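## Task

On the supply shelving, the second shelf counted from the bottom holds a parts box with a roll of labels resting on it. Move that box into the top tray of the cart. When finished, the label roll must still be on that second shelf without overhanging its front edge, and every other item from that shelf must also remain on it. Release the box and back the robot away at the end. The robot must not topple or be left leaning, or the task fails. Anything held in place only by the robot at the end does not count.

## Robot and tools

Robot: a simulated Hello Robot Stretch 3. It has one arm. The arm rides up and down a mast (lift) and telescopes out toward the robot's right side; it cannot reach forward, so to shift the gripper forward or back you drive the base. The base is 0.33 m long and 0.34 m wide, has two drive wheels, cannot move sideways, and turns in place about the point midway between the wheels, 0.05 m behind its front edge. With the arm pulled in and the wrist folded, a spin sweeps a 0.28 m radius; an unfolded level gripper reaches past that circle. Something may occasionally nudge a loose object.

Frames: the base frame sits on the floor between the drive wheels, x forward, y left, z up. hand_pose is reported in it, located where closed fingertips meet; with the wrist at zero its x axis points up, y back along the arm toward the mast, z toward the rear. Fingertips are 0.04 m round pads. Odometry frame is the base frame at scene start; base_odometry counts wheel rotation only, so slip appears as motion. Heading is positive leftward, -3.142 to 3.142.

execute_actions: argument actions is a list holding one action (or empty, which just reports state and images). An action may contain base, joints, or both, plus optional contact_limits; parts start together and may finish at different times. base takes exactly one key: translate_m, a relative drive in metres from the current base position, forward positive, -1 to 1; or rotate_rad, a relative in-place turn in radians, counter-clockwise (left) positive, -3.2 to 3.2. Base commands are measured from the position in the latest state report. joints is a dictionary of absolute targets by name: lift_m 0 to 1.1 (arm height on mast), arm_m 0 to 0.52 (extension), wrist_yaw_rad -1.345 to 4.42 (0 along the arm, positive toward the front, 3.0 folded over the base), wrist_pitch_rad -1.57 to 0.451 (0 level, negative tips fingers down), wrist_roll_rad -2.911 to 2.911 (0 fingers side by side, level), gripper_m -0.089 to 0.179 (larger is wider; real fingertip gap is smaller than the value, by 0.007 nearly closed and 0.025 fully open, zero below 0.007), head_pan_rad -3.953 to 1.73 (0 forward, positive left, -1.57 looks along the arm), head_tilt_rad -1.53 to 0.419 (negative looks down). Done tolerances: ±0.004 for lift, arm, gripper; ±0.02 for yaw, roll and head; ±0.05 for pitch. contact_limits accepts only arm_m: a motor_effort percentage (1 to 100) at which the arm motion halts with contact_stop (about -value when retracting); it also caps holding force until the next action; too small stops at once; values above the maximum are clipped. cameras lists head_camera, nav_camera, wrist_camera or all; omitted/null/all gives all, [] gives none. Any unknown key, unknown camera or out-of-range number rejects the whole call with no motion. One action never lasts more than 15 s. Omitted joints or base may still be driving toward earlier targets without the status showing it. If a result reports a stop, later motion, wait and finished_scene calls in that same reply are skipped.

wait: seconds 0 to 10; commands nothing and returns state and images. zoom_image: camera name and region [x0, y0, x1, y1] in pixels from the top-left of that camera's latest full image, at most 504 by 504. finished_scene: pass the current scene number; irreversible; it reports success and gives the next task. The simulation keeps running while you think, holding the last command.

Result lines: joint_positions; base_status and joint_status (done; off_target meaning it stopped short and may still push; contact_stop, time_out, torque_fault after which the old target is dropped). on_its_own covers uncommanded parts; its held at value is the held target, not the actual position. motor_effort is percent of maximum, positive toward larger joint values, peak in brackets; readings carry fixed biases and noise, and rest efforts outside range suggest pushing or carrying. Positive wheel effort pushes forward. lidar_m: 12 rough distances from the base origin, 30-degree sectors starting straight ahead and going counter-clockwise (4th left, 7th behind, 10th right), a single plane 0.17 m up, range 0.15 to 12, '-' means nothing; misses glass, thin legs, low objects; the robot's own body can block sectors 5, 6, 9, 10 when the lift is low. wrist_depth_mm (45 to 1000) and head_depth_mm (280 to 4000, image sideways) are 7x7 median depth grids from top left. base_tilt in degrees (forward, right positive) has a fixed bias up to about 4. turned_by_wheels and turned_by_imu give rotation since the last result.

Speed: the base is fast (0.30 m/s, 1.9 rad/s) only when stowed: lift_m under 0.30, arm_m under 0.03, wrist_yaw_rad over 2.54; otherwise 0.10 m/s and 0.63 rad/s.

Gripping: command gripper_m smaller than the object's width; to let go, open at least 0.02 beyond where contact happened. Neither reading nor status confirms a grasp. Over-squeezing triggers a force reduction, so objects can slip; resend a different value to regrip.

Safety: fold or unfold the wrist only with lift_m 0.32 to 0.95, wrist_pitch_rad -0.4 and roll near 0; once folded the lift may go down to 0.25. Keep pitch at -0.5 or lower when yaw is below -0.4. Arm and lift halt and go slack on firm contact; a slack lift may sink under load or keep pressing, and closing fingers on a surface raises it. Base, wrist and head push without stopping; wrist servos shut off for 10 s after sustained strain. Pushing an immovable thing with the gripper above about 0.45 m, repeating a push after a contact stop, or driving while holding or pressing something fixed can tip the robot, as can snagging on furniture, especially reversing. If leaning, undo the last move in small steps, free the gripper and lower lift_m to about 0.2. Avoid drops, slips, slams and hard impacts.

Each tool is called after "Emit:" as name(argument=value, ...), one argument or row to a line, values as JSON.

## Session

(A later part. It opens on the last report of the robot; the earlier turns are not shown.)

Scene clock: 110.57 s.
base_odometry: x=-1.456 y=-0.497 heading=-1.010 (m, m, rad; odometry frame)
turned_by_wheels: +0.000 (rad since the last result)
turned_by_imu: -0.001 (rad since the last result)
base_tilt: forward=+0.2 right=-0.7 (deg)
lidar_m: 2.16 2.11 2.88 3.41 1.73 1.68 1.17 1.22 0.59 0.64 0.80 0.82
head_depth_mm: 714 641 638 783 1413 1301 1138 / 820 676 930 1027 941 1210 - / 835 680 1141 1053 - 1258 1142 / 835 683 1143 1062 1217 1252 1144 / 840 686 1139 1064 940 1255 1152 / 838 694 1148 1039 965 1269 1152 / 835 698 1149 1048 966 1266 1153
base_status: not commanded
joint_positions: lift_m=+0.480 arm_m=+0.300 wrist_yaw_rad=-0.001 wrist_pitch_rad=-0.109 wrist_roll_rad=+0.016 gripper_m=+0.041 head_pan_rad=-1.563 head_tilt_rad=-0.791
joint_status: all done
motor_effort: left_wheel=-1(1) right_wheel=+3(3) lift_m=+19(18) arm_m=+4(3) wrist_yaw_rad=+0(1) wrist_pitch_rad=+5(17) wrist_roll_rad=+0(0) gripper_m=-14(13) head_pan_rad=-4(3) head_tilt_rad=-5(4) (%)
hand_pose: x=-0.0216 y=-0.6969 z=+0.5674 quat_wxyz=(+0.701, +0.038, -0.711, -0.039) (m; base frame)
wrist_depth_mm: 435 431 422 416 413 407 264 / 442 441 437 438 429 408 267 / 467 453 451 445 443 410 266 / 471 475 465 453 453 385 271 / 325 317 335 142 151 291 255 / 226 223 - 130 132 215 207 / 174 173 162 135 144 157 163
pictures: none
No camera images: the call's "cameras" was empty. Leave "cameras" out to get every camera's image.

Emit:
execute_actions(
  actions=[
    {"joints":{"gripper_m":0.12,"lift_m":0.484}},
  ],
  cameras=[],
)

Emit:
execute_actions(
  actions=[
    {"joints":{"arm_m":0.12}},
  ],
  cameras=[],
)

Emit:
execute_actions(
  actions=[
    {"base":{"translate_m":0.11},"joints":{"wrist_yaw_rad":0.25,"wrist_pitch_rad":-0.25,"lift_m":0.51}},
  ],
  cameras=["head_camera","wrist_camera"],
)

Scene clock: 118.40 s.
base_odometry: x=-1.456 y=-0.497 heading=-1.010 (m, m, rad; odometry frame)
turned_by_wheels: +0.000 (rad since the last result)
turned_by_imu: -0.001 (rad since the last result)
base_tilt: forward=+0.2 right=-0.8 (deg)
lidar_m: 2.16 2.11 2.88 3.40 1.73 1.68 1.18 1.22 0.59 0.64 0.80 0.82
head_depth_mm: 716 642 637 782 1403 1293 1127 / 821 674 927 1023 943 1211 - / 835 678 1136 1064 - 1246 1142 / 841 683 1147 1067 1219 1254 1144 / 838 686 1148 1066 940 1249 1147 / 838 692 1149 1042 960 1261 1151 / 841 697 1143 1046 967 1255 1149
base_status: not commanded
joint_positions: lift_m=+0.484 arm_m=+0.300 wrist_yaw_rad=-0.001 wrist_pitch_rad=-0.118 wrist_roll_rad=+0.016 gripper_m=+0.120 head_pan_rad=-1.563 head_tilt_rad=-0.791
joint_status: all done
motor_effort: left_wheel=-1(1) right_wheel=+2(3) lift_m=+35(37) arm_m=+4(4) wrist_yaw_rad=+0(1) wrist_pitch_rad=+11(13) wrist_roll_rad=+0(0) gripper_m=+0(81) head_pan_rad=-4(3) head_tilt_rad=-5(4) (%)
hand_pose: x=-0.0216 y=-0.6963 z=+0.5682 quat_wxyz=(+0.700, +0.042, -0.711, -0.043) (m; base frame)
wrist_depth_mm: 427 427 423 419 415 405 265 / 445 439 437 434 424 409 264 / 457 455 455 445 441 408 266 / 472 466 458 452 451 384 268 / 318 313 320 142 167 311 256 / 226 222 217 130 144 - 206 / 175 164 169 136 152 158 162
pictures: none
No camera images: the call's "cameras" was empty. Leave "cameras" out to get every camera's image.

Scene clock: 120.97 s.
base_odometry: x=-1.456 y=-0.497 heading=-1.010 (m, m, rad; odometry frame)
turned_by_wheels: +0.000 (rad since the last result)
turned_by_imu: -0.001 (rad since the last result)
base_tilt: forward=+0.3 right=-0.8 (deg)
lidar_m: 2.16 2.11 2.88 3.41 1.74 1.67 1.18 1.22 0.59 0.63 0.80 0.82
head_depth_mm: 718 642 640 784 1407 1301 1134 / 824 675 931 1026 949 1238 - / 839 677 1135 1061 955 - 1118 / 838 681 1140 1066 959 1251 1146 / 838 688 1144 1066 936 1262 1144 / 836 694 1143 1039 965 1263 1151 / 840 698 1150 1044 964 1268 1156
base_status: not commanded
joint_positions: lift_m=+0.484 arm_m=+0.120 wrist_yaw_rad=+0.000 wrist_pitch_rad=-0.118 wrist_roll_rad=+0.016 gripper_m=+0.120 head_pan_rad=-1.563 head_tilt_rad=-0.791
joint_status: all done
motor_effort: left_wheel=-1(1) right_wheel=+2(2) lift_m=+35(35) arm_m=-3(3) wrist_yaw_rad=+1(2) wrist_pitch_rad=+11(11) wrist_roll_rad=+0(0) gripper_m=+0(0) head_pan_rad=-3(4) head_tilt_rad=-5(5) (%)
hand_pose: x=-0.0216 y=-0.5168 z=+0.5682 quat_wxyz=(+0.700, +0.042, -0.711, -0.043) (m; base frame)
wrist_depth_mm: 601 589 589 580 572 401 265 / 616 607 607 600 594 405 265 / 641 632 639 629 621 407 265 / 367 437 516 315 477 376 267 / 299 239 323 300 294 271 257 / 226 225 218 216 213 - 209 / 212 210 207 204 202 200 197
pictures: none
No camera images: the call's "cameras" was empty. Leave "cameras" out to get every camera's image.

Scene clock: 123.00 s.
base_odometry: x=-1.398 y=-0.590 heading=-1.010 (m, m, rad; odometry frame)
turned_by_wheels: +0.000 (rad since the last result)
turned_by_imu: -0.001 (rad since the last result)
base_tilt: forward=+0.2 right=-0.7 (deg)
lidar_m: 2.05 2.01 2.80 3.41 1.89 1.77 1.29 1.34 0.64 0.64 0.75 1.45
head_depth_mm: 818 669 947 1016 943 1231 1134 / 821 674 1141 1054 950 1274 - / 838 678 1142 1061 952 1277 1123 / 839 683 1145 1063 918 1250 1142 / 845 688 1141 1038 958 1253 1149 / 825 694 1149 1049 958 1269 1145 / 857 699 1146 1079 966 1269 1151
base_status: done
joint_positions: lift_m=+0.510 arm_m=+0.120 wrist_yaw_rad=+0.249 wrist_pitch_rad=-0.263 wrist_roll_rad=+0.016 gripper_m=+0.120 head_pan_rad=-1.563 head_tilt_rad=-0.791
joint_status: all done
motor_effort: left_wheel=-1(2) right_wheel=+2(8) lift_m=+35(40) arm_m=-3(4) wrist_yaw_rad=+2(3) wrist_pitch_rad=+8(10) wrist_roll_rad=+0(0) gripper_m=-1(0) head_pan_rad=-3(3) head_tilt_rad=-3(4) (%)
hand_pose: x=+0.0378 y=-0.4989 z=+0.5584 quat_wxyz=(+0.702, +0.179, -0.689, -0.007) (m; base frame)
wrist_depth_mm: 462 599 641 598 557 518 492 / 466 606 685 636 586 547 514 / 430 531 514 488 534 511 271 / 371 355 348 318 268 311 271 / 292 271 259 242 238 249 232 / 490 598 819 233 209 - 184 / 490 672 679 702 690 587 352
pictures: head_camera (sideways: a quarter turn clockwise sets it upright), wrist_camera
Images, in order (width x height): head_camera 896x504, wrist_camera 644x364.

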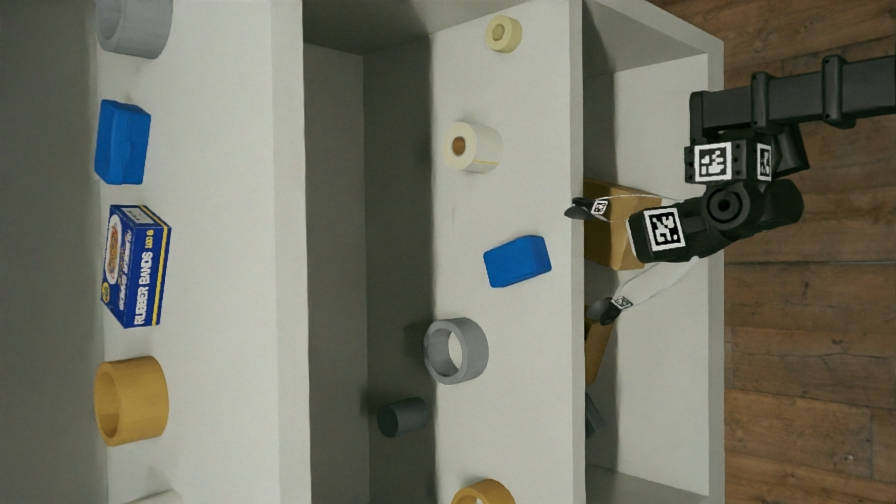

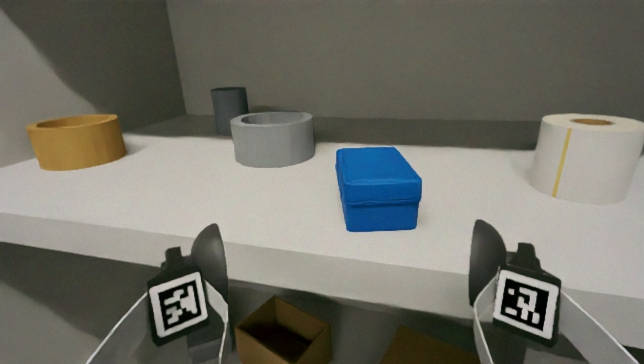

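Emit:
execute_actions(
  actions=[
    {"joints":{"arm_m":0.19}},
  ],
  cameras=["head_camera","wrist_camera"],
)

Scene clock: 128.77 s.
base_odometry: x=-1.398 y=-0.590 heading=-1.010 (m, m, rad; odometry frame)
turned_by_wheels: +0.000 (rad since the last result)
turned_by_imu: -0.001 (rad since the last result)
base_tilt: forward=+0.3 right=-0.8 (deg)
lidar_m: 2.05 2.02 2.81 3.43 1.89 1.77 1.29 1.33 0.64 0.64 0.75 1.45
head_depth_mm: 826 669 945 1014 945 1218 1135 / 823 673 1142 1054 942 1251 1128 / 834 678 1145 1055 949 1250 1137 / 839 681 1138 1057 911 1260 1149 / 847 689 1146 1042 957 1258 1144 / 824 695 1140 1044 959 1266 1148 / 857 698 1150 1076 967 1267 1159
base_status: not commanded
joint_positions: lift_m=+0.510 arm_m=+0.190 wrist_yaw_rad=+0.249 wrist_pitch_rad=-0.264 wrist_roll_rad=+0.016 gripper_m=+0.120 head_pan_rad=-1.563 head_tilt_rad=-0.791
joint_status: all done
motor_effort: left_wheel=-1(1) right_wheel=+2(2) lift_m=+35(35) arm_m=+3(4) wrist_yaw_rad=+0(1) wrist_pitch_rad=+8(8) wrist_roll_rad=+0(0) gripper_m=-1(1) head_pan_rad=-4(3) head_tilt_rad=-4(4) (%)
hand_pose: x=+0.0379 y=-0.5684 z=+0.5583 quat_wxyz=(+0.702, +0.180, -0.689, -0.007) (m; base frame)
wrist_depth_mm: 469 592 563 535 498 465 440 / 472 609 593 565 522 493 455 / 440 571 390 553 526 494 468 / 343 354 321 319 326 321 215 / 261 254 256 187 184 249 216 / 206 199 194 180 180 - 184 / 470 197 170 159 155 148 151
pictures: head_camera (sideways: a quarter turn clockwise sets it upright), wrist_camera
Images, in order (width x height): head_camera 896x504, wrist_camera 644x364.

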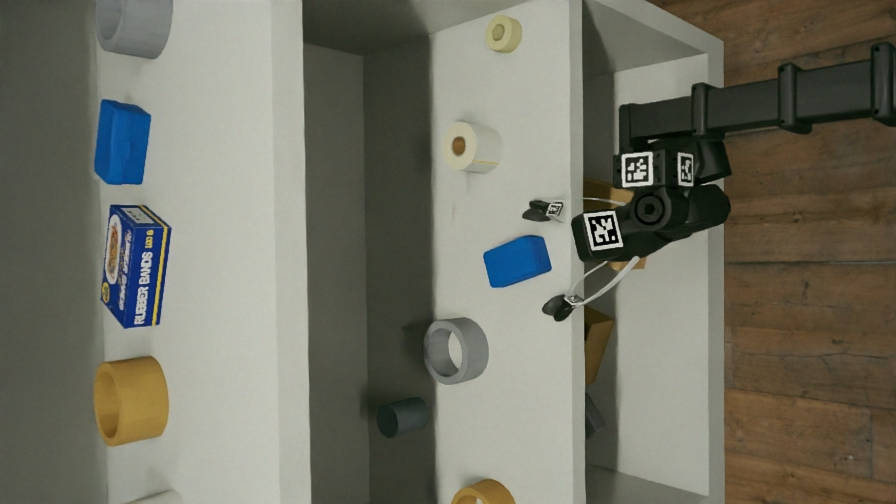

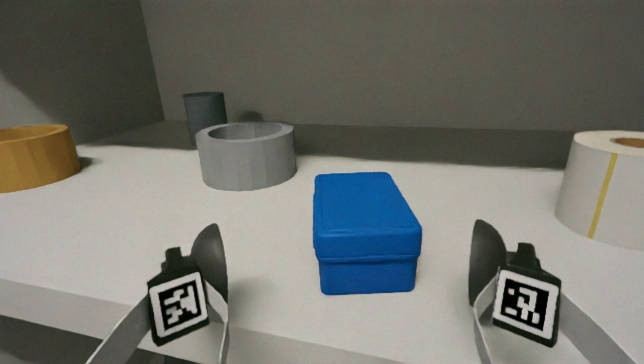

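Emit:
execute_actions(
  actions=[
    {"joints":{"arm_m":0.228,"lift_m":0.505}},
  ],
  cameras=["wrist_camera"],
)

Emit:
execute_actions(
  actions=[
    {"joints":{"gripper_m":0.025}},
  ],
  cameras=["wrist_camera"],
)

Emit:
execute_actions(
  actions=[
    {"joints":{"lift_m":0.54}},
  ],
  cameras=["wrist_camera","head_camera"],
)

Scene clock: 136.30 s.
base_odometry: x=-1.398 y=-0.590 heading=-1.010 (m, m, rad; odometry frame)
turned_by_wheels: +0.000 (rad since the last result)
turned_by_imu: -0.001 (rad since the last result)
base_tilt: forward=+0.2 right=-0.8 (deg)
lidar_m: 2.05 2.01 2.81 3.42 1.89 1.77 1.29 1.33 0.64 0.64 0.74 1.45
head_depth_mm: 823 668 947 1012 950 1219 1131 / 826 674 1140 1058 929 1248 - / 834 677 1147 1055 908 1243 1137 / 841 684 1136 1066 918 1258 1150 / 844 689 1149 1039 962 1253 1144 / 826 692 1149 1039 960 1263 1145 / 855 698 1146 1080 966 1264 1152
base_status: not commanded
joint_positions: lift_m=+0.505 arm_m=+0.228 wrist_yaw_rad=+0.249 wrist_pitch_rad=-0.264 wrist_roll_rad=+0.016 gripper_m=+0.120 head_pan_rad=-1.563 head_tilt_rad=-0.791
joint_status: all done
motor_effort: left_wheel=-1(1) right_wheel=+1(2) lift_m=+20(30) arm_m=+4(3) wrist_yaw_rad=+0(0) wrist_pitch_rad=+9(9) wrist_roll_rad=+0(0) gripper_m=+0(0) head_pan_rad=-4(3) head_tilt_rad=-3(4) (%)
hand_pose: x=+0.0379 y=-0.6064 z=+0.5538 quat_wxyz=(+0.702, +0.180, -0.689, -0.007) (m; base frame)
wrist_depth_mm: 466 574 535 494 464 435 412 / 470 582 569 523 485 456 430 / 460 538 353 527 494 460 433 / 336 342 286 325 317 311 200 / 249 245 247 160 208 238 201 / 192 191 187 134 139 - 177 / 157 149 152 143 144 143 146
pictures: wrist_camera
Images, in order (width x height): wrist_camera 644x364.

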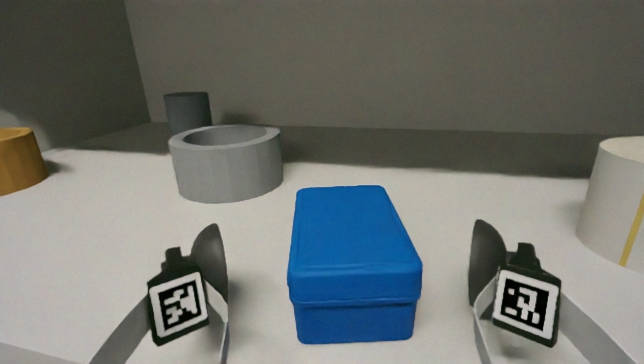

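Scene clock: 137.73 s.
base_odometry: x=-1.398 y=-0.590 heading=-1.010 (m, m, rad; odometry frame)
turned_by_wheels: +0.000 (rad since the last result)
turned_by_imu: +0.000 (rad since the last result)
base_tilt: forward=+0.3 right=-0.8 (deg)
lidar_m: 2.05 2.01 2.81 3.42 1.89 1.77 1.29 1.33 0.64 0.64 0.75 1.45
head_depth_mm: 822 671 949 1012 948 1216 1132 / 822 674 1138 1055 924 1251 - / 834 679 1148 1057 929 1233 1144 / 842 680 1145 1063 912 1253 1147 / 844 686 1140 1039 959 1257 1143 / 827 691 1143 1047 965 1262 1151 / 857 697 1150 1075 964 1262 1157
base_status: not commanded
joint_positions: lift_m=+0.505 arm_m=+0.228 wrist_yaw_rad=+0.249 wrist_pitch_rad=-0.266 wrist_roll_rad=+0.016 gripper_m=+0.026 head_pan_rad=-1.563 head_tilt_rad=-0.791
joint_status: all done
motor_effort: left_wheel=-1(1) right_wheel=+2(1) lift_m=+20(20) arm_m=+4(4) wrist_yaw_rad=+1(1) wrist_pitch_rad=+10(10) wrist_roll_rad=+0(0) gripper_m=-16(88) head_pan_rad=-3(3) head_tilt_rad=-4(4) (%)
hand_pose: x=+0.0379 y=-0.6062 z=+0.5534 quat_wxyz=(+0.702, +0.180, -0.689, -0.008) (m; base frame)
wrist_depth_mm: 465 561 534 499 463 429 409 / 469 582 569 531 490 453 429 / 462 537 351 518 491 465 439 / 340 336 285 324 316 306 200 / 247 242 251 157 172 226 201 / 191 187 191 132 131 178 177 / 157 155 147 141 142 145 146
pictures: wrist_camera
Images, in order (width x height): wrist_camera 644x364.

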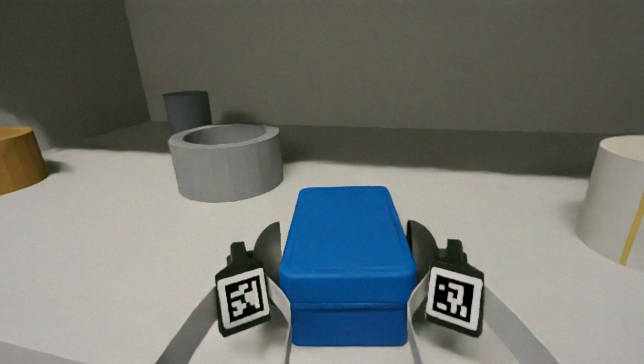

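Scene clock: 138.87 s.
base_odometry: x=-1.398 y=-0.590 heading=-1.010 (m, m, rad; odometry frame)
turned_by_wheels: +0.000 (rad since the last result)
turned_by_imu: +0.000 (rad since the last result)
base_tilt: forward=+0.2 right=-0.7 (deg)
lidar_m: 2.05 2.02 2.80 3.40 1.89 1.78 1.29 1.33 0.64 0.64 0.75 1.45
head_depth_mm: 824 670 950 1010 939 1237 1151 / 819 675 1136 1055 929 1244 1141 / 841 681 1147 1062 934 1250 1139 / 836 680 1143 1062 1095 1257 1141 / 841 686 1144 1033 961 1257 1150 / 830 692 1143 1046 960 1260 1150 / 855 698 1146 1074 962 1262 1154
base_status: not commanded
joint_positions: lift_m=+0.540 arm_m=+0.228 wrist_yaw_rad=+0.249 wrist_pitch_rad=-0.270 wrist_roll_rad=+0.016 gripper_m=+0.026 head_pan_rad=-1.563 head_tilt_rad=-0.791
joint_status: all done
motor_effort: left_wheel=-1(1) right_wheel=+1(2) lift_m=+36(34) arm_m=+3(3) wrist_yaw_rad=+1(1) wrist_pitch_rad=+12(12) wrist_roll_rad=+0(0) gripper_m=-15(15) head_pan_rad=-3(3) head_tilt_rad=-4(5) (%)
hand_pose: x=+0.0378 y=-0.6058 z=+0.5867 quat_wxyz=(+0.702, +0.182, -0.689, -0.009) (m; base frame)
wrist_depth_mm: 468 564 533 501 463 436 412 / 472 580 567 526 487 459 429 / 473 562 579 543 516 481 447 / 378 431 299 407 399 392 378 / 317 310 298 158 174 286 201 / 245 239 243 132 131 227 205 / 199 197 188 143 178 185 186
pictures: head_camera (sideways: a quarter turn clockwise sets it upright), wrist_camera
Images, in order (width x height): head_camera 896x504, wrist_camera 644x364.

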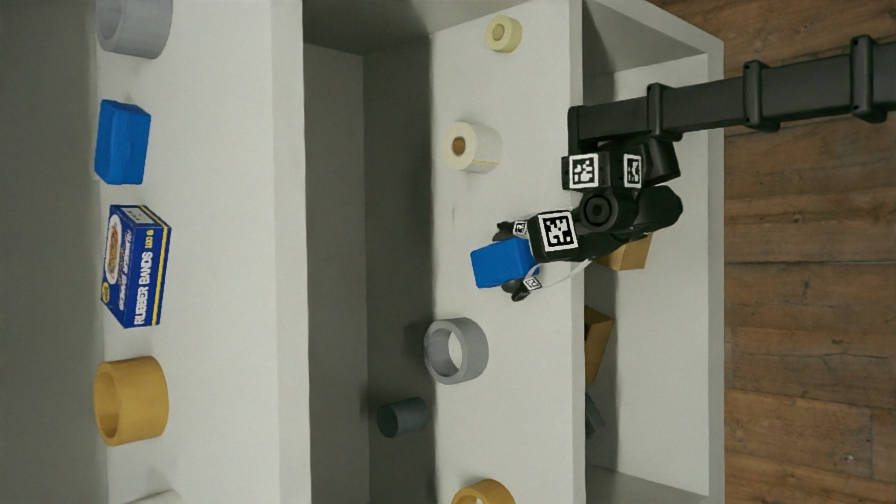

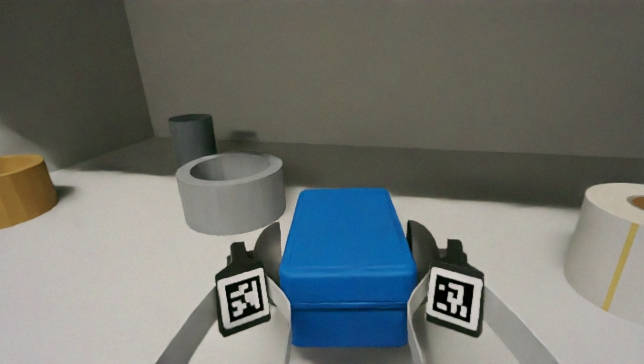

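Emit:
execute_actions(
  actions=[
    {"joints":{"arm_m":0.0}},
  ],
  cameras=[],
)

Emit:
execute_actions(
  actions=[
    {"base":{"rotate_rad":-1.07},"joints":{"head_pan_rad":-2.8,"head_tilt_rad":-0.4,"wrist_yaw_rad":0}},
  ],
  cameras=["nav_camera"],
)

Emit:
execute_actions(
  actions=[
    {"base":{"translate_m":-1.0},"joints":{"lift_m":0.9,"head_pan_rad":-2.6}},
  ],
  cameras=["nav_camera","head_camera"],
)

Scene clock: 152.93 s.
base_odometry: x=-1.398 y=-0.590 heading=-1.010 (m, m, rad; odometry frame)
turned_by_wheels: +0.000 (rad since the last result)
turned_by_imu: -0.001 (rad since the last result)
base_tilt: forward=+0.3 right=-0.8 (deg)
lidar_m: 2.05 2.01 2.82 3.41 1.89 1.77 1.29 1.34 0.64 0.64 0.74 1.45
head_depth_mm: 826 671 942 1015 942 1223 1157 / 827 674 1148 1057 952 1251 1178 / 840 679 1144 1056 952 1251 1181 / 841 681 1142 1061 935 1225 1125 / 844 686 1147 1040 960 1266 1151 / 822 693 1142 1045 960 1258 1157 / 856 697 1148 1079 966 1266 1151
base_status: not commanded
joint_positions: lift_m=+0.540 arm_m=+0.001 wrist_yaw_rad=+0.250 wrist_pitch_rad=-0.271 wrist_roll_rad=+0.016 gripper_m=+0.026 head_pan_rad=-1.563 head_tilt_rad=-0.791
joint_status: all done
joint sent to its limit — the command would take arm_m past its lower limit, so that joint was sent only as far as its limit.
motor_effort: left_wheel=-1(1) right_wheel=+1(2) lift_m=+36(36) arm_m=-4(5) wrist_yaw_rad=+0(1) wrist_pitch_rad=+12(13) wrist_roll_rad=+0(0) gripper_m=-16(16) head_pan_rad=-4(3) head_tilt_rad=-5(3) (%)
hand_pose: x=+0.0379 y=-0.3794 z=+0.5866 quat_wxyz=(+0.702, +0.182, -0.689, -0.009) (m; base frame)
wrist_depth_mm: 461 610 751 714 660 623 585 / 472 608 796 754 703 648 623 / 474 540 654 533 637 554 563 / 461 433 422 414 404 389 381 / 534 614 780 158 175 305 291 / - 640 827 132 131 734 624 / 888 630 765 144 591 675 623
pictures: none
No camera images: the call's "cameras" was empty. Leave "cameras" out to get every camera's image.

Scene clock: 155.57 s.
base_odometry: x=-1.398 y=-0.590 heading=-2.080 (m, m, rad; odometry frame)
turned_by_wheels: -1.070 (rad since the last result)
turned_by_imu: -1.041 (rad since the last result)
base_tilt: forward=+0.3 right=-0.8 (deg)
lidar_m: 0.74 1.44 2.05 2.01 2.83 3.42 1.91 1.77 1.29 1.33 0.64 0.64
head_depth_mm: 2614 2889 3278 3241 2234 1709 1371 / 2378 2600 2817 2931 2241 1710 1376 / 2131 2334 2440 2460 2230 1713 1383 / 1977 2114 2216 2328 2208 1724 1380 / 1823 1933 2035 2190 2259 1729 1395 / 1696 1766 1904 2043 2124 1726 1398 / 1572 1656 1761 1860 1975 1759 1393
base_status: done
joint_positions: lift_m=+0.540 arm_m=+0.001 wrist_yaw_rad=+0.001 wrist_pitch_rad=-0.271 wrist_roll_rad=+0.016 gripper_m=+0.026 head_pan_rad=-2.793 head_tilt_rad=-0.409
joint_status: all done
motor_effort: left_wheel=+2(4) right_wheel=-3(8) lift_m=+36(36) arm_m=-3(2) wrist_yaw_rad=+0(0) wrist_pitch_rad=+13(13) wrist_roll_rad=+0(0) gripper_m=-15(15) head_pan_rad=-3(45) head_tilt_rad=+5(27) (%)
hand_pose: x=-0.0213 y=-0.3868 z=+0.5866 quat_wxyz=(+0.695, +0.095, -0.706, -0.096) (m; base frame)
wrist_depth_mm: 747 913 - - - - - / 780 942 - - - - - / 784 958 - - - 973 - / 373 972 - - - - - / 383 - - 157 174 - - / 415 995 - 133 132 - 993 / 499 892 833 143 790 835 829
pictures: nav_camera (sideways: a quarter turn counterclockwise sets it upright)
Images, in order (width x height): nav_camera 672x504.

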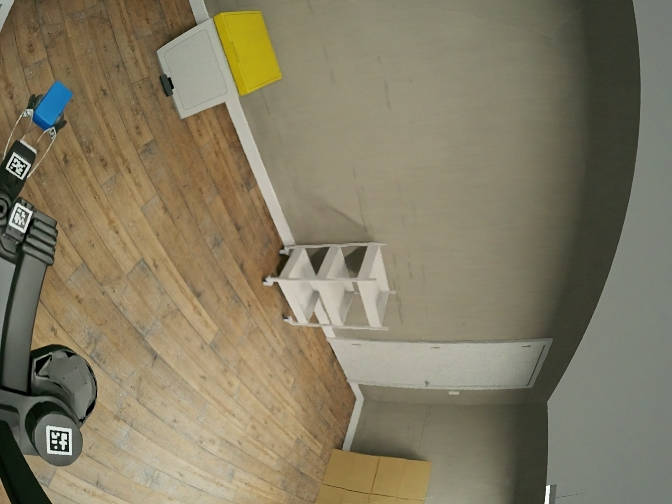

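Scene clock: 166.80 s.
base_odometry: x=-0.910 y=+0.283 heading=-2.080 (m, m, rad; odometry frame)
turned_by_wheels: +0.000 (rad since the last result)
turned_by_imu: -0.002 (rad since the last result)
base_tilt: forward=+0.2 right=-0.9 (deg)
lidar_m: 1.55 2.64 2.22 2.28 2.67 2.55 1.81 0.89 1.20 1.16 1.15 1.41
head_depth_mm: 1492 1611 1764 1942 2070 1702 1370 / 1386 1506 1621 1787 1949 1656 1395 / 1303 1409 1525 1567 1392 1503 1377 / 1228 1314 1421 1471 1290 1394 1334 / 1162 1245 1329 1395 1229 1351 1320 / 1104 1175 1255 1331 1424 1546 - / 1049 1113 1183 1266 1348 1466 -
base_status: done
joint_positions: lift_m=+0.900 arm_m=+0.001 wrist_yaw_rad=+0.001 wrist_pitch_rad=-0.271 wrist_roll_rad=+0.016 gripper_m=+0.026 head_pan_rad=-2.607 head_tilt_rad=-0.409
joint_status: all done
motor_effort: left_wheel=+1(2) right_wheel=-3(7) lift_m=+35(36) arm_m=-3(3) wrist_yaw_rad=-2(1) wrist_pitch_rad=+13(13) wrist_roll_rad=+0(0) gripper_m=-15(15) head_pan_rad=+3(21) head_tilt_rad=+4(4) (%)
hand_pose: x=-0.0213 y=-0.3868 z=+0.9465 quat_wxyz=(+0.695, +0.095, -0.706, -0.096) (m; base frame)
wrist_depth_mm: - - - - 933 821 744 / - - - - 979 874 779 / - - - - - 908 817 / - - - - - 939 837 / - - - 158 175 986 878 / - - - 133 131 - 923 / - - - 144 - - 968
pictures: head_camera (sideways: a quarter turn clockwise sets it upright), nav_camera (sideways: a quarter turn counterclockwise sets it upright)
Images, in order (width x height): head_camera 896x504, nav_camera 672x504.

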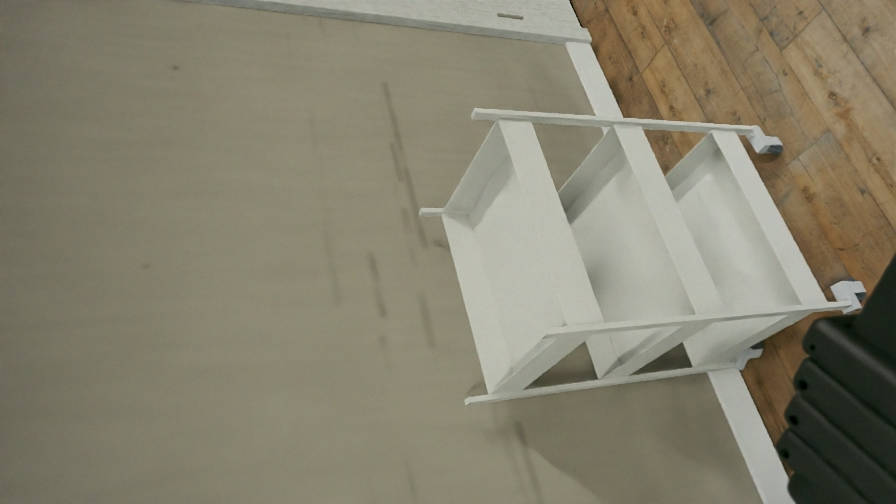

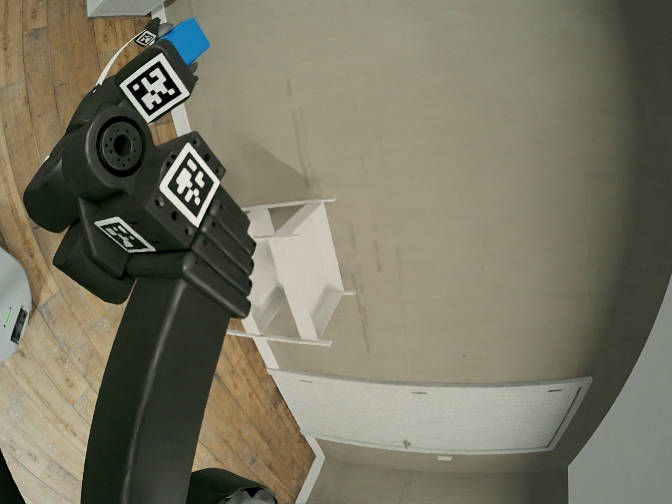

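Emit:
execute_actions(
  actions=[
    {"base":{"translate_m":-0.5}},
  ],
  cameras=[],
)

Emit:
execute_actions(
  actions=[
    {"base":{"rotate_rad":-0.68},"joints":{"head_pan_rad":-1.57,"head_tilt_rad":-0.7}},
  ],
)

Scene clock: 183.07 s.
base_odometry: x=-0.666 y=+0.719 heading=-2.080 (m, m, rad; odometry frame)
turned_by_wheels: +0.000 (rad since the last result)
turned_by_imu: -0.002 (rad since the last result)
base_tilt: forward=+0.2 right=-0.8 (deg)
lidar_m: 2.04 2.89 2.45 2.61 2.21 2.11 1.43 0.63 0.60 1.04 1.37 1.88
head_depth_mm: 1176 1269 1389 1532 1698 1717 1379 / 1115 1210 1308 1440 1579 1666 1385 / 1047 1127 1216 1312 1451 1586 1397 / 989 1057 1136 1237 1332 1445 1131 / 929 994 1066 1154 1088 908 1025 / 888 944 1007 1074 1069 857 - / 841 890 941 1015 1030 856 -
base_status: done
joint_positions: lift_m=+0.900 arm_m=+0.001 wrist_yaw_rad=+0.001 wrist_pitch_rad=-0.271 wrist_roll_rad=+0.016 gripper_m=+0.026 head_pan_rad=-2.607 head_tilt_rad=-0.409
joint_status: not commanded
motor_effort: left_wheel=+1(2) right_wheel=-3(9) lift_m=+36(36) arm_m=-3(4) wrist_yaw_rad=-1(0) wrist_pitch_rad=+13(13) wrist_roll_rad=+0(0) gripper_m=-15(15) head_pan_rad=+4(3) head_tilt_rad=+4(4) (%)
hand_pose: x=-0.0213 y=-0.3868 z=+0.9465 quat_wxyz=(+0.695, +0.095, -0.706, -0.096) (m; base frame)
wrist_depth_mm: - - 961 814 705 639 570 / - - - 863 744 657 596 / - - - 915 778 698 614 / - - - 931 818 720 647 / - - - 158 174 682 638 / - - - 132 132 570 557 / - - - 144 945 453 463
pictures: none
No camera images: the call's "cameras" was empty. Leave "cameras" out to get every camera's image.

Scene clock: 185.10 s.
base_odometry: x=-0.666 y=+0.719 heading=-2.760 (m, m, rad; odometry frame)
turned_by_wheels: -0.680 (rad since the last result)
turned_by_imu: -0.661 (rad since the last result)
base_tilt: forward=+0.3 right=-0.8 (deg)
lidar_m: 1.38 1.87 2.88 2.45 2.76 2.34 2.11 1.72 0.66 0.60 0.60 1.23
head_depth_mm: 903 1026 1177 1363 1599 - - / 884 1007 1135 952 1041 - - / 874 977 1089 979 - - - / 855 959 1076 991 1094 1232 1184 / 842 943 1057 996 1076 1204 1183 / 825 927 1036 1044 1083 1350 1183 / 809 903 1026 1179 1396 1388 1192
base_status: done
joint_positions: lift_m=+0.900 arm_m=+0.001 wrist_yaw_rad=+0.001 wrist_pitch_rad=-0.271 wrist_roll_rad=+0.016 gripper_m=+0.026 head_pan_rad=-1.577 head_tilt_rad=-0.691
joint_status: all done
motor_effort: left_wheel=+1(5) right_wheel=-3(7) lift_m=+35(36) arm_m=-3(3) wrist_yaw_rad=-1(1) wrist_pitch_rad=+13(13) wrist_roll_rad=+0(0) gripper_m=-15(16) head_pan_rad=+4(48) head_tilt_rad=-5(25) (%)
hand_pose: x=-0.0213 y=-0.3868 z=+0.9465 quat_wxyz=(+0.695, +0.095, -0.706, -0.096) (m; base frame)
wrist_depth_mm: 639 656 671 710 734 747 795 / 664 696 704 743 759 796 830 / 685 717 752 782 813 840 877 / 736 752 784 815 864 919 946 / 785 812 754 158 175 978 - / 811 850 553 133 131 - - / 873 899 460 143 749 - -
pictures: head_camera (sideways: a quarter turn clockwise sets it upright), nav_camera (sideways: a quarter turn counterclockwise sets it upright), wrist_camera
Images, in order (width x height): head_camera 896x504, nav_camera 672x504, wrist_camera 644x364.

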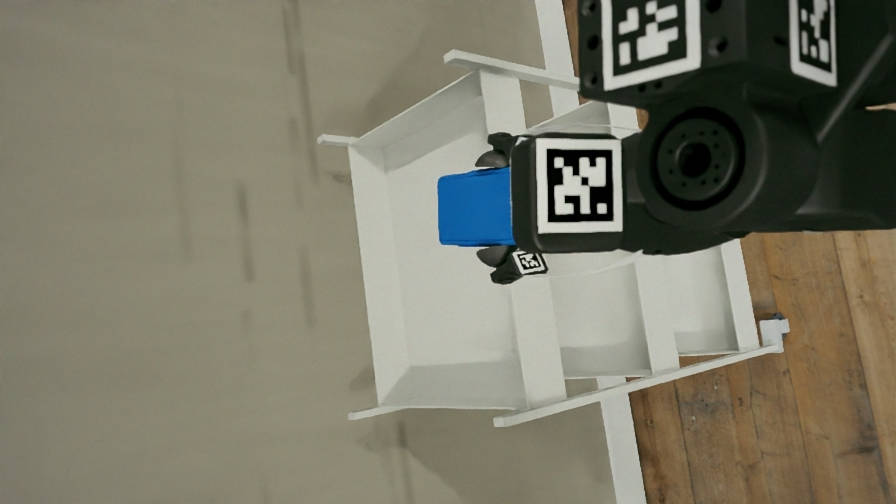

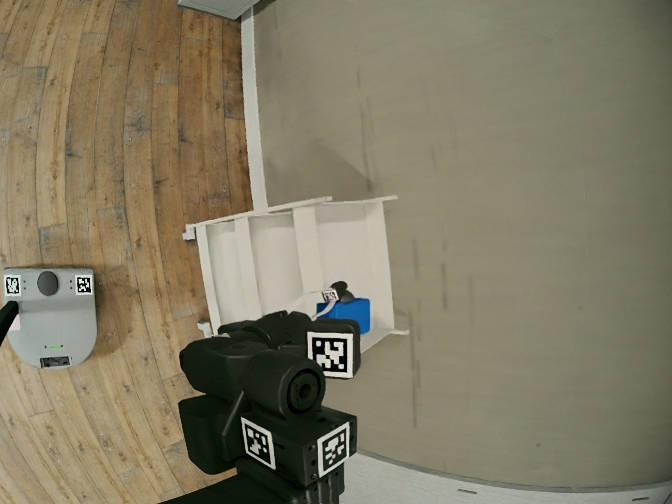

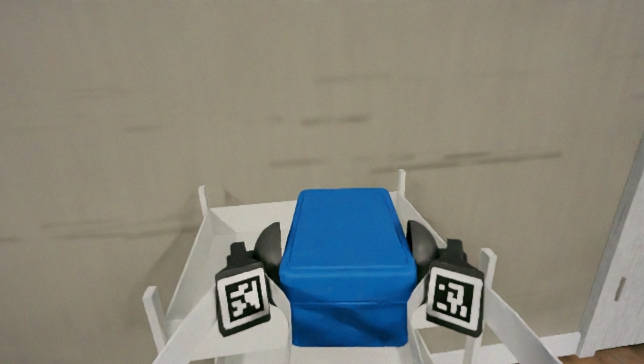

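Emit:
execute_actions(
  actions=[
    {"joints":{"arm_m":0.43,"wrist_pitch_rad":-0.6,"lift_m":0.86}},
  ],
  cameras=["head_camera","wrist_camera"],
)

Scene clock: 196.87 s.
base_odometry: x=-0.666 y=+0.719 heading=-2.760 (m, m, rad; odometry frame)
turned_by_wheels: +0.000 (rad since the last result)
turned_by_imu: -0.002 (rad since the last result)
base_tilt: forward=+0.2 right=-0.8 (deg)
lidar_m: 1.37 1.88 2.88 2.45 2.76 2.33 2.12 1.73 0.66 0.60 0.60 1.23
head_depth_mm: 907 1024 1161 - - 1329 1173 / 886 990 - 938 1072 1299 1174 / 870 968 - 984 1103 1284 1187 / 853 961 1064 987 1069 1232 1177 / 841 943 1058 990 1075 1215 1187 / 825 926 1039 1040 1084 1349 1188 / 812 909 1032 1184 1408 1385 1196
base_status: not commanded
joint_positions: lift_m=+0.860 arm_m=+0.430 wrist_yaw_rad=+0.000 wrist_pitch_rad=-0.615 wrist_roll_rad=+0.016 gripper_m=+0.026 head_pan_rad=-1.577 head_tilt_rad=-0.692
joint_status: all done
motor_effort: left_wheel=+2(2) right_wheel=-3(3) lift_m=+21(28) arm_m=+4(5) wrist_yaw_rad=+0(1) wrist_pitch_rad=+9(12) wrist_roll_rad=+0(0) gripper_m=-15(16) head_pan_rad=+4(3) head_tilt_rad=-4(2) (%)
hand_pose: x=-0.0215 y=-0.7700 z=+0.8314 quat_wxyz=(+0.669, +0.213, -0.679, -0.216) (m; base frame)
wrist_depth_mm: 295 304 315 327 345 362 380 / 319 334 347 368 378 399 423 / 356 372 386 406 431 445 482 / 381 412 429 433 392 516 562 / 348 363 377 158 173 363 679 / 324 355 352 132 131 308 830 / 300 314 302 143 288 294 270
pictures: head_camera (sideways: a quarter turn clockwise sets it upright), wrist_camera
Images, in order (width x height): head_camera 896x504, wrist_camera 644x364.

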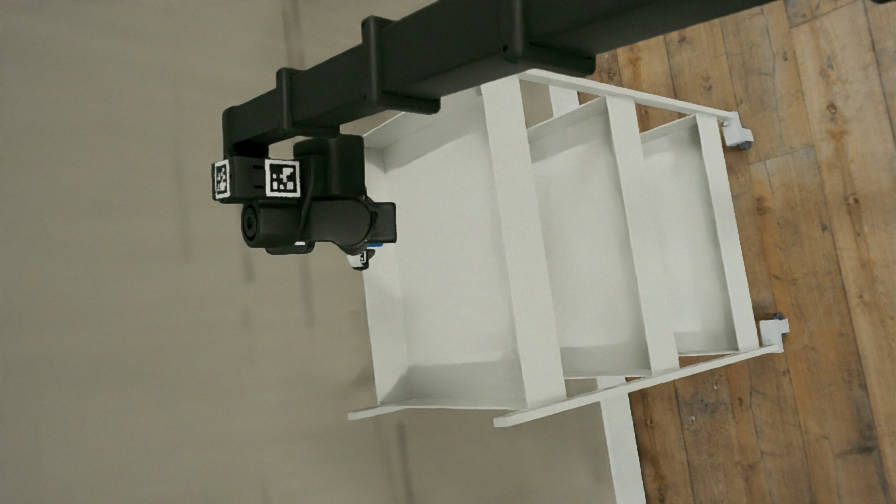

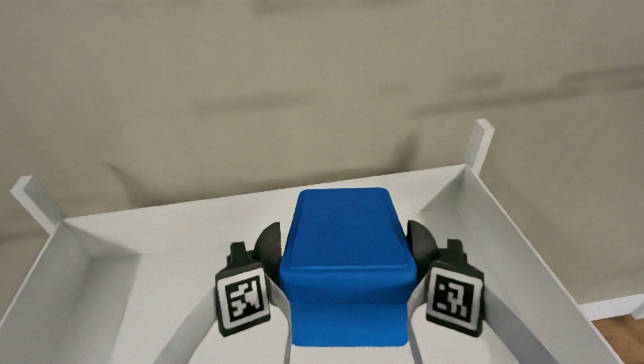

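Emit:
execute_actions(
  actions=[
    {"joints":{"lift_m":0.77}},
  ],
  cameras=["head_camera","wrist_camera"],
)

Scene clock: 203.27 s.
base_odometry: x=-0.666 y=+0.719 heading=-2.760 (m, m, rad; odometry frame)
turned_by_wheels: +0.000 (rad since the last result)
turned_by_imu: -0.001 (rad since the last result)
base_tilt: forward=+0.2 right=-0.7 (deg)
lidar_m: 1.37 1.88 2.88 2.45 2.76 2.33 2.11 1.73 0.66 0.60 0.60 1.23
head_depth_mm: 902 1023 1182 1362 1599 - 1158 / 891 995 1127 - 1051 1275 1171 / 872 983 1081 922 1098 1280 1179 / 854 956 1071 953 1074 1243 1183 / 836 946 1055 990 1079 1211 1195 / 821 920 1035 1047 1082 1363 1194 / 812 906 1021 1190 1402 1391 1195
base_status: not commanded
joint_positions: lift_m=+0.770 arm_m=+0.430 wrist_yaw_rad=+0.000 wrist_pitch_rad=-0.616 wrist_roll_rad=+0.016 gripper_m=+0.026 head_pan_rad=-1.577 head_tilt_rad=-0.692
joint_status: all done
motor_effort: left_wheel=+1(1) right_wheel=-3(3) lift_m=+20(25) arm_m=+4(4) wrist_yaw_rad=-1(1) wrist_pitch_rad=+9(9) wrist_roll_rad=+0(0) gripper_m=-16(15) head_pan_rad=+3(4) head_tilt_rad=-4(3) (%)
hand_pose: x=-0.0215 y=-0.7700 z=+0.7413 quat_wxyz=(+0.669, +0.213, -0.679, -0.216) (m; base frame)
wrist_depth_mm: 295 304 316 328 344 356 380 / 319 333 349 364 377 395 428 / 343 302 307 314 329 320 486 / 302 314 321 327 320 298 248 / 290 291 291 158 175 272 222 / 254 251 251 132 132 239 225 / 225 223 215 143 206 209 209
pictures: head_camera (sideways: a quarter turn clockwise sets it upright), wrist_camera
Images, in order (width x height): head_camera 896x504, wrist_camera 644x364.

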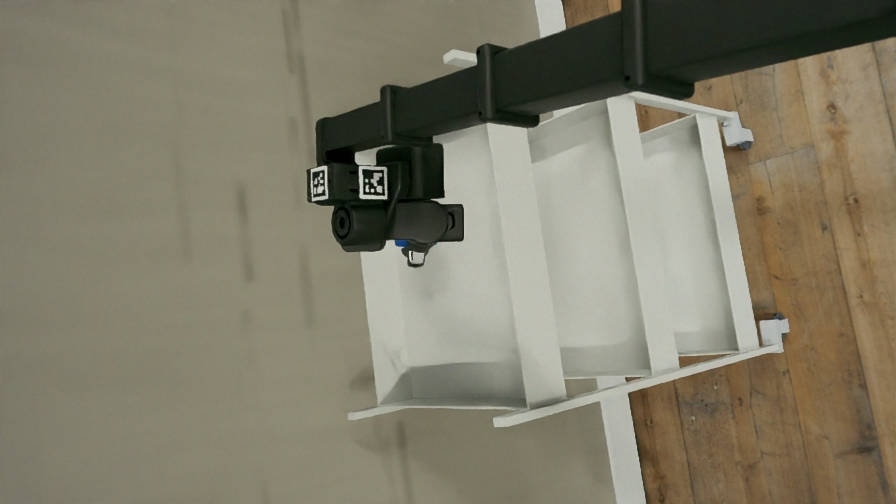

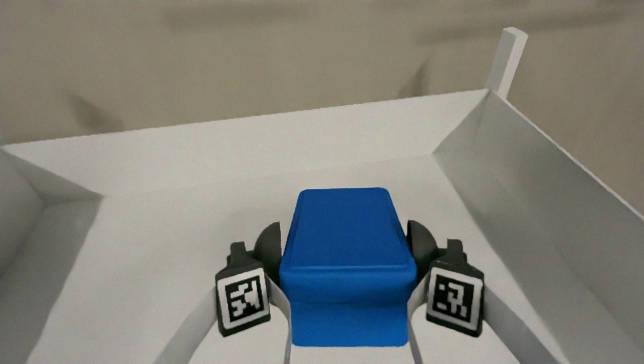

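Emit:
execute_actions(
  actions=[
    {"joints":{"lift_m":0.735}},
  ],
  cameras=[],
)

Emit:
execute_actions(
  actions=[
    {"joints":{"lift_m":0.727}},
  ],
  cameras=["head_camera","wrist_camera"],
)

Scene clock: 209.10 s.
base_odometry: x=-0.666 y=+0.719 heading=-2.760 (m, m, rad; odometry frame)
turned_by_wheels: +0.000 (rad since the last result)
turned_by_imu: -0.001 (rad since the last result)
base_tilt: forward=+0.2 right=-0.8 (deg)
lidar_m: 1.38 1.87 2.88 2.45 2.76 2.33 2.12 1.72 0.66 0.60 0.60 1.23
head_depth_mm: 901 1021 1180 1368 1568 - - / 887 999 1120 1259 1081 1279 1174 / 874 983 1098 870 1097 1286 1180 / 854 959 1083 970 1075 1236 1174 / 837 945 1052 987 1078 1203 1183 / 821 923 1038 1039 1080 1345 1188 / 811 903 1027 1181 1391 1388 1194
base_status: not commanded
joint_positions: lift_m=+0.735 arm_m=+0.430 wrist_yaw_rad=+0.000 wrist_pitch_rad=-0.616 wrist_roll_rad=+0.016 gripper_m=+0.026 head_pan_rad=-1.577 head_tilt_rad=-0.692
joint_status: all done
motor_effort: left_wheel=+1(1) right_wheel=-3(3) lift_m=+21(17) arm_m=+4(4) wrist_yaw_rad=-1(0) wrist_pitch_rad=+9(9) wrist_roll_rad=+0(0) gripper_m=-14(15) head_pan_rad=+4(4) head_tilt_rad=-4(3) (%)
hand_pose: x=-0.0215 y=-0.7700 z=+0.7063 quat_wxyz=(+0.669, +0.213, -0.679, -0.216) (m; base frame)
wrist_depth_mm: 294 305 314 329 344 352 379 / 319 324 331 287 297 292 417 / 274 284 296 308 315 296 228 / 290 286 281 276 271 265 215 / 246 243 246 158 174 228 215 / 214 211 212 133 131 201 197 / 189 187 180 143 173 176 176
pictures: none
No camera images: the call's "cameras" was empty. Leave "cameras" out to get every camera's image.

Scene clock: 209.80 s.
base_odometry: x=-0.666 y=+0.719 heading=-2.760 (m, m, rad; odometry frame)
turned_by_wheels: +0.000 (rad since the last result)
turned_by_imu: +0.000 (rad since the last result)
base_tilt: forward=+0.2 right=-0.8 (deg)
lidar_m: 1.37 1.88 2.89 2.45 2.76 2.34 2.11 1.72 0.66 0.60 0.60 1.23
head_depth_mm: 899 1020 1177 1368 1574 - - / 889 1004 1131 1251 1083 1277 1172 / 870 976 1099 873 1096 1279 1180 / 856 961 1077 957 1078 1245 1183 / 837 943 1056 993 1073 1205 1179 / 825 927 1034 1042 1080 1348 1188 / 813 908 1022 1185 1405 1387 1190
base_status: not commanded
joint_positions: lift_m=+0.727 arm_m=+0.430 wrist_yaw_rad=+0.000 wrist_pitch_rad=-0.616 wrist_roll_rad=+0.016 gripper_m=+0.026 head_pan_rad=-1.577 head_tilt_rad=-0.692
joint_status: all done
motor_effort: left_wheel=+1(1) right_wheel=-3(3) lift_m=+20(21) arm_m=+4(5) wrist_yaw_rad=-1(1) wrist_pitch_rad=+9(10) wrist_roll_rad=+0(0) gripper_m=-15(15) head_pan_rad=+4(4) head_tilt_rad=-3(3) (%)
hand_pose: x=-0.0215 y=-0.7700 z=+0.6984 quat_wxyz=(+0.669, +0.213, -0.679, -0.216) (m; base frame)
wrist_depth_mm: 294 307 317 331 343 346 378 / 313 318 277 284 293 288 417 / 275 283 298 305 311 284 217 / 279 275 270 264 260 256 215 / 236 231 235 156 170 219 209 / 205 202 204 133 131 192 189 / 181 179 173 145 166 169 169
pictures: head_camera (sideways: a quarter turn clockwise sets it upright), wrist_camera
Images, in order (width x height): head_camera 896x504, wrist_camera 644x364.

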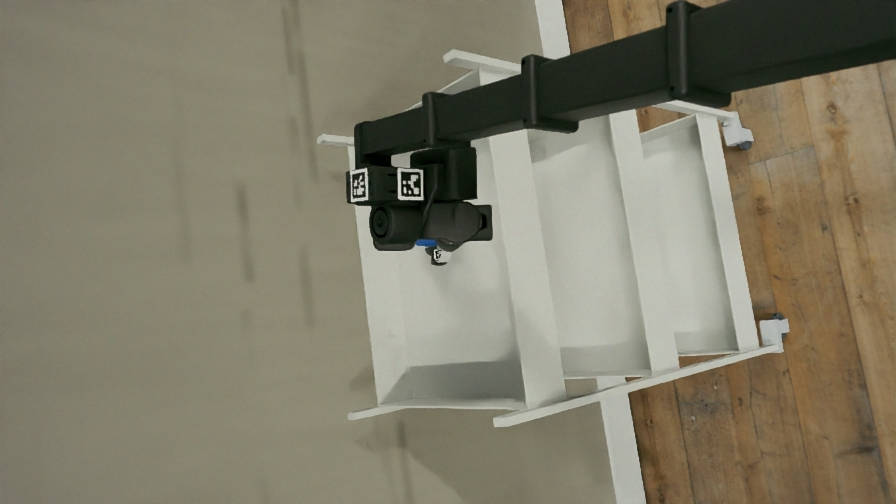

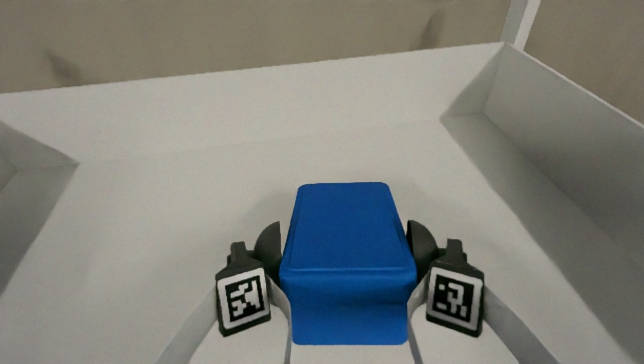

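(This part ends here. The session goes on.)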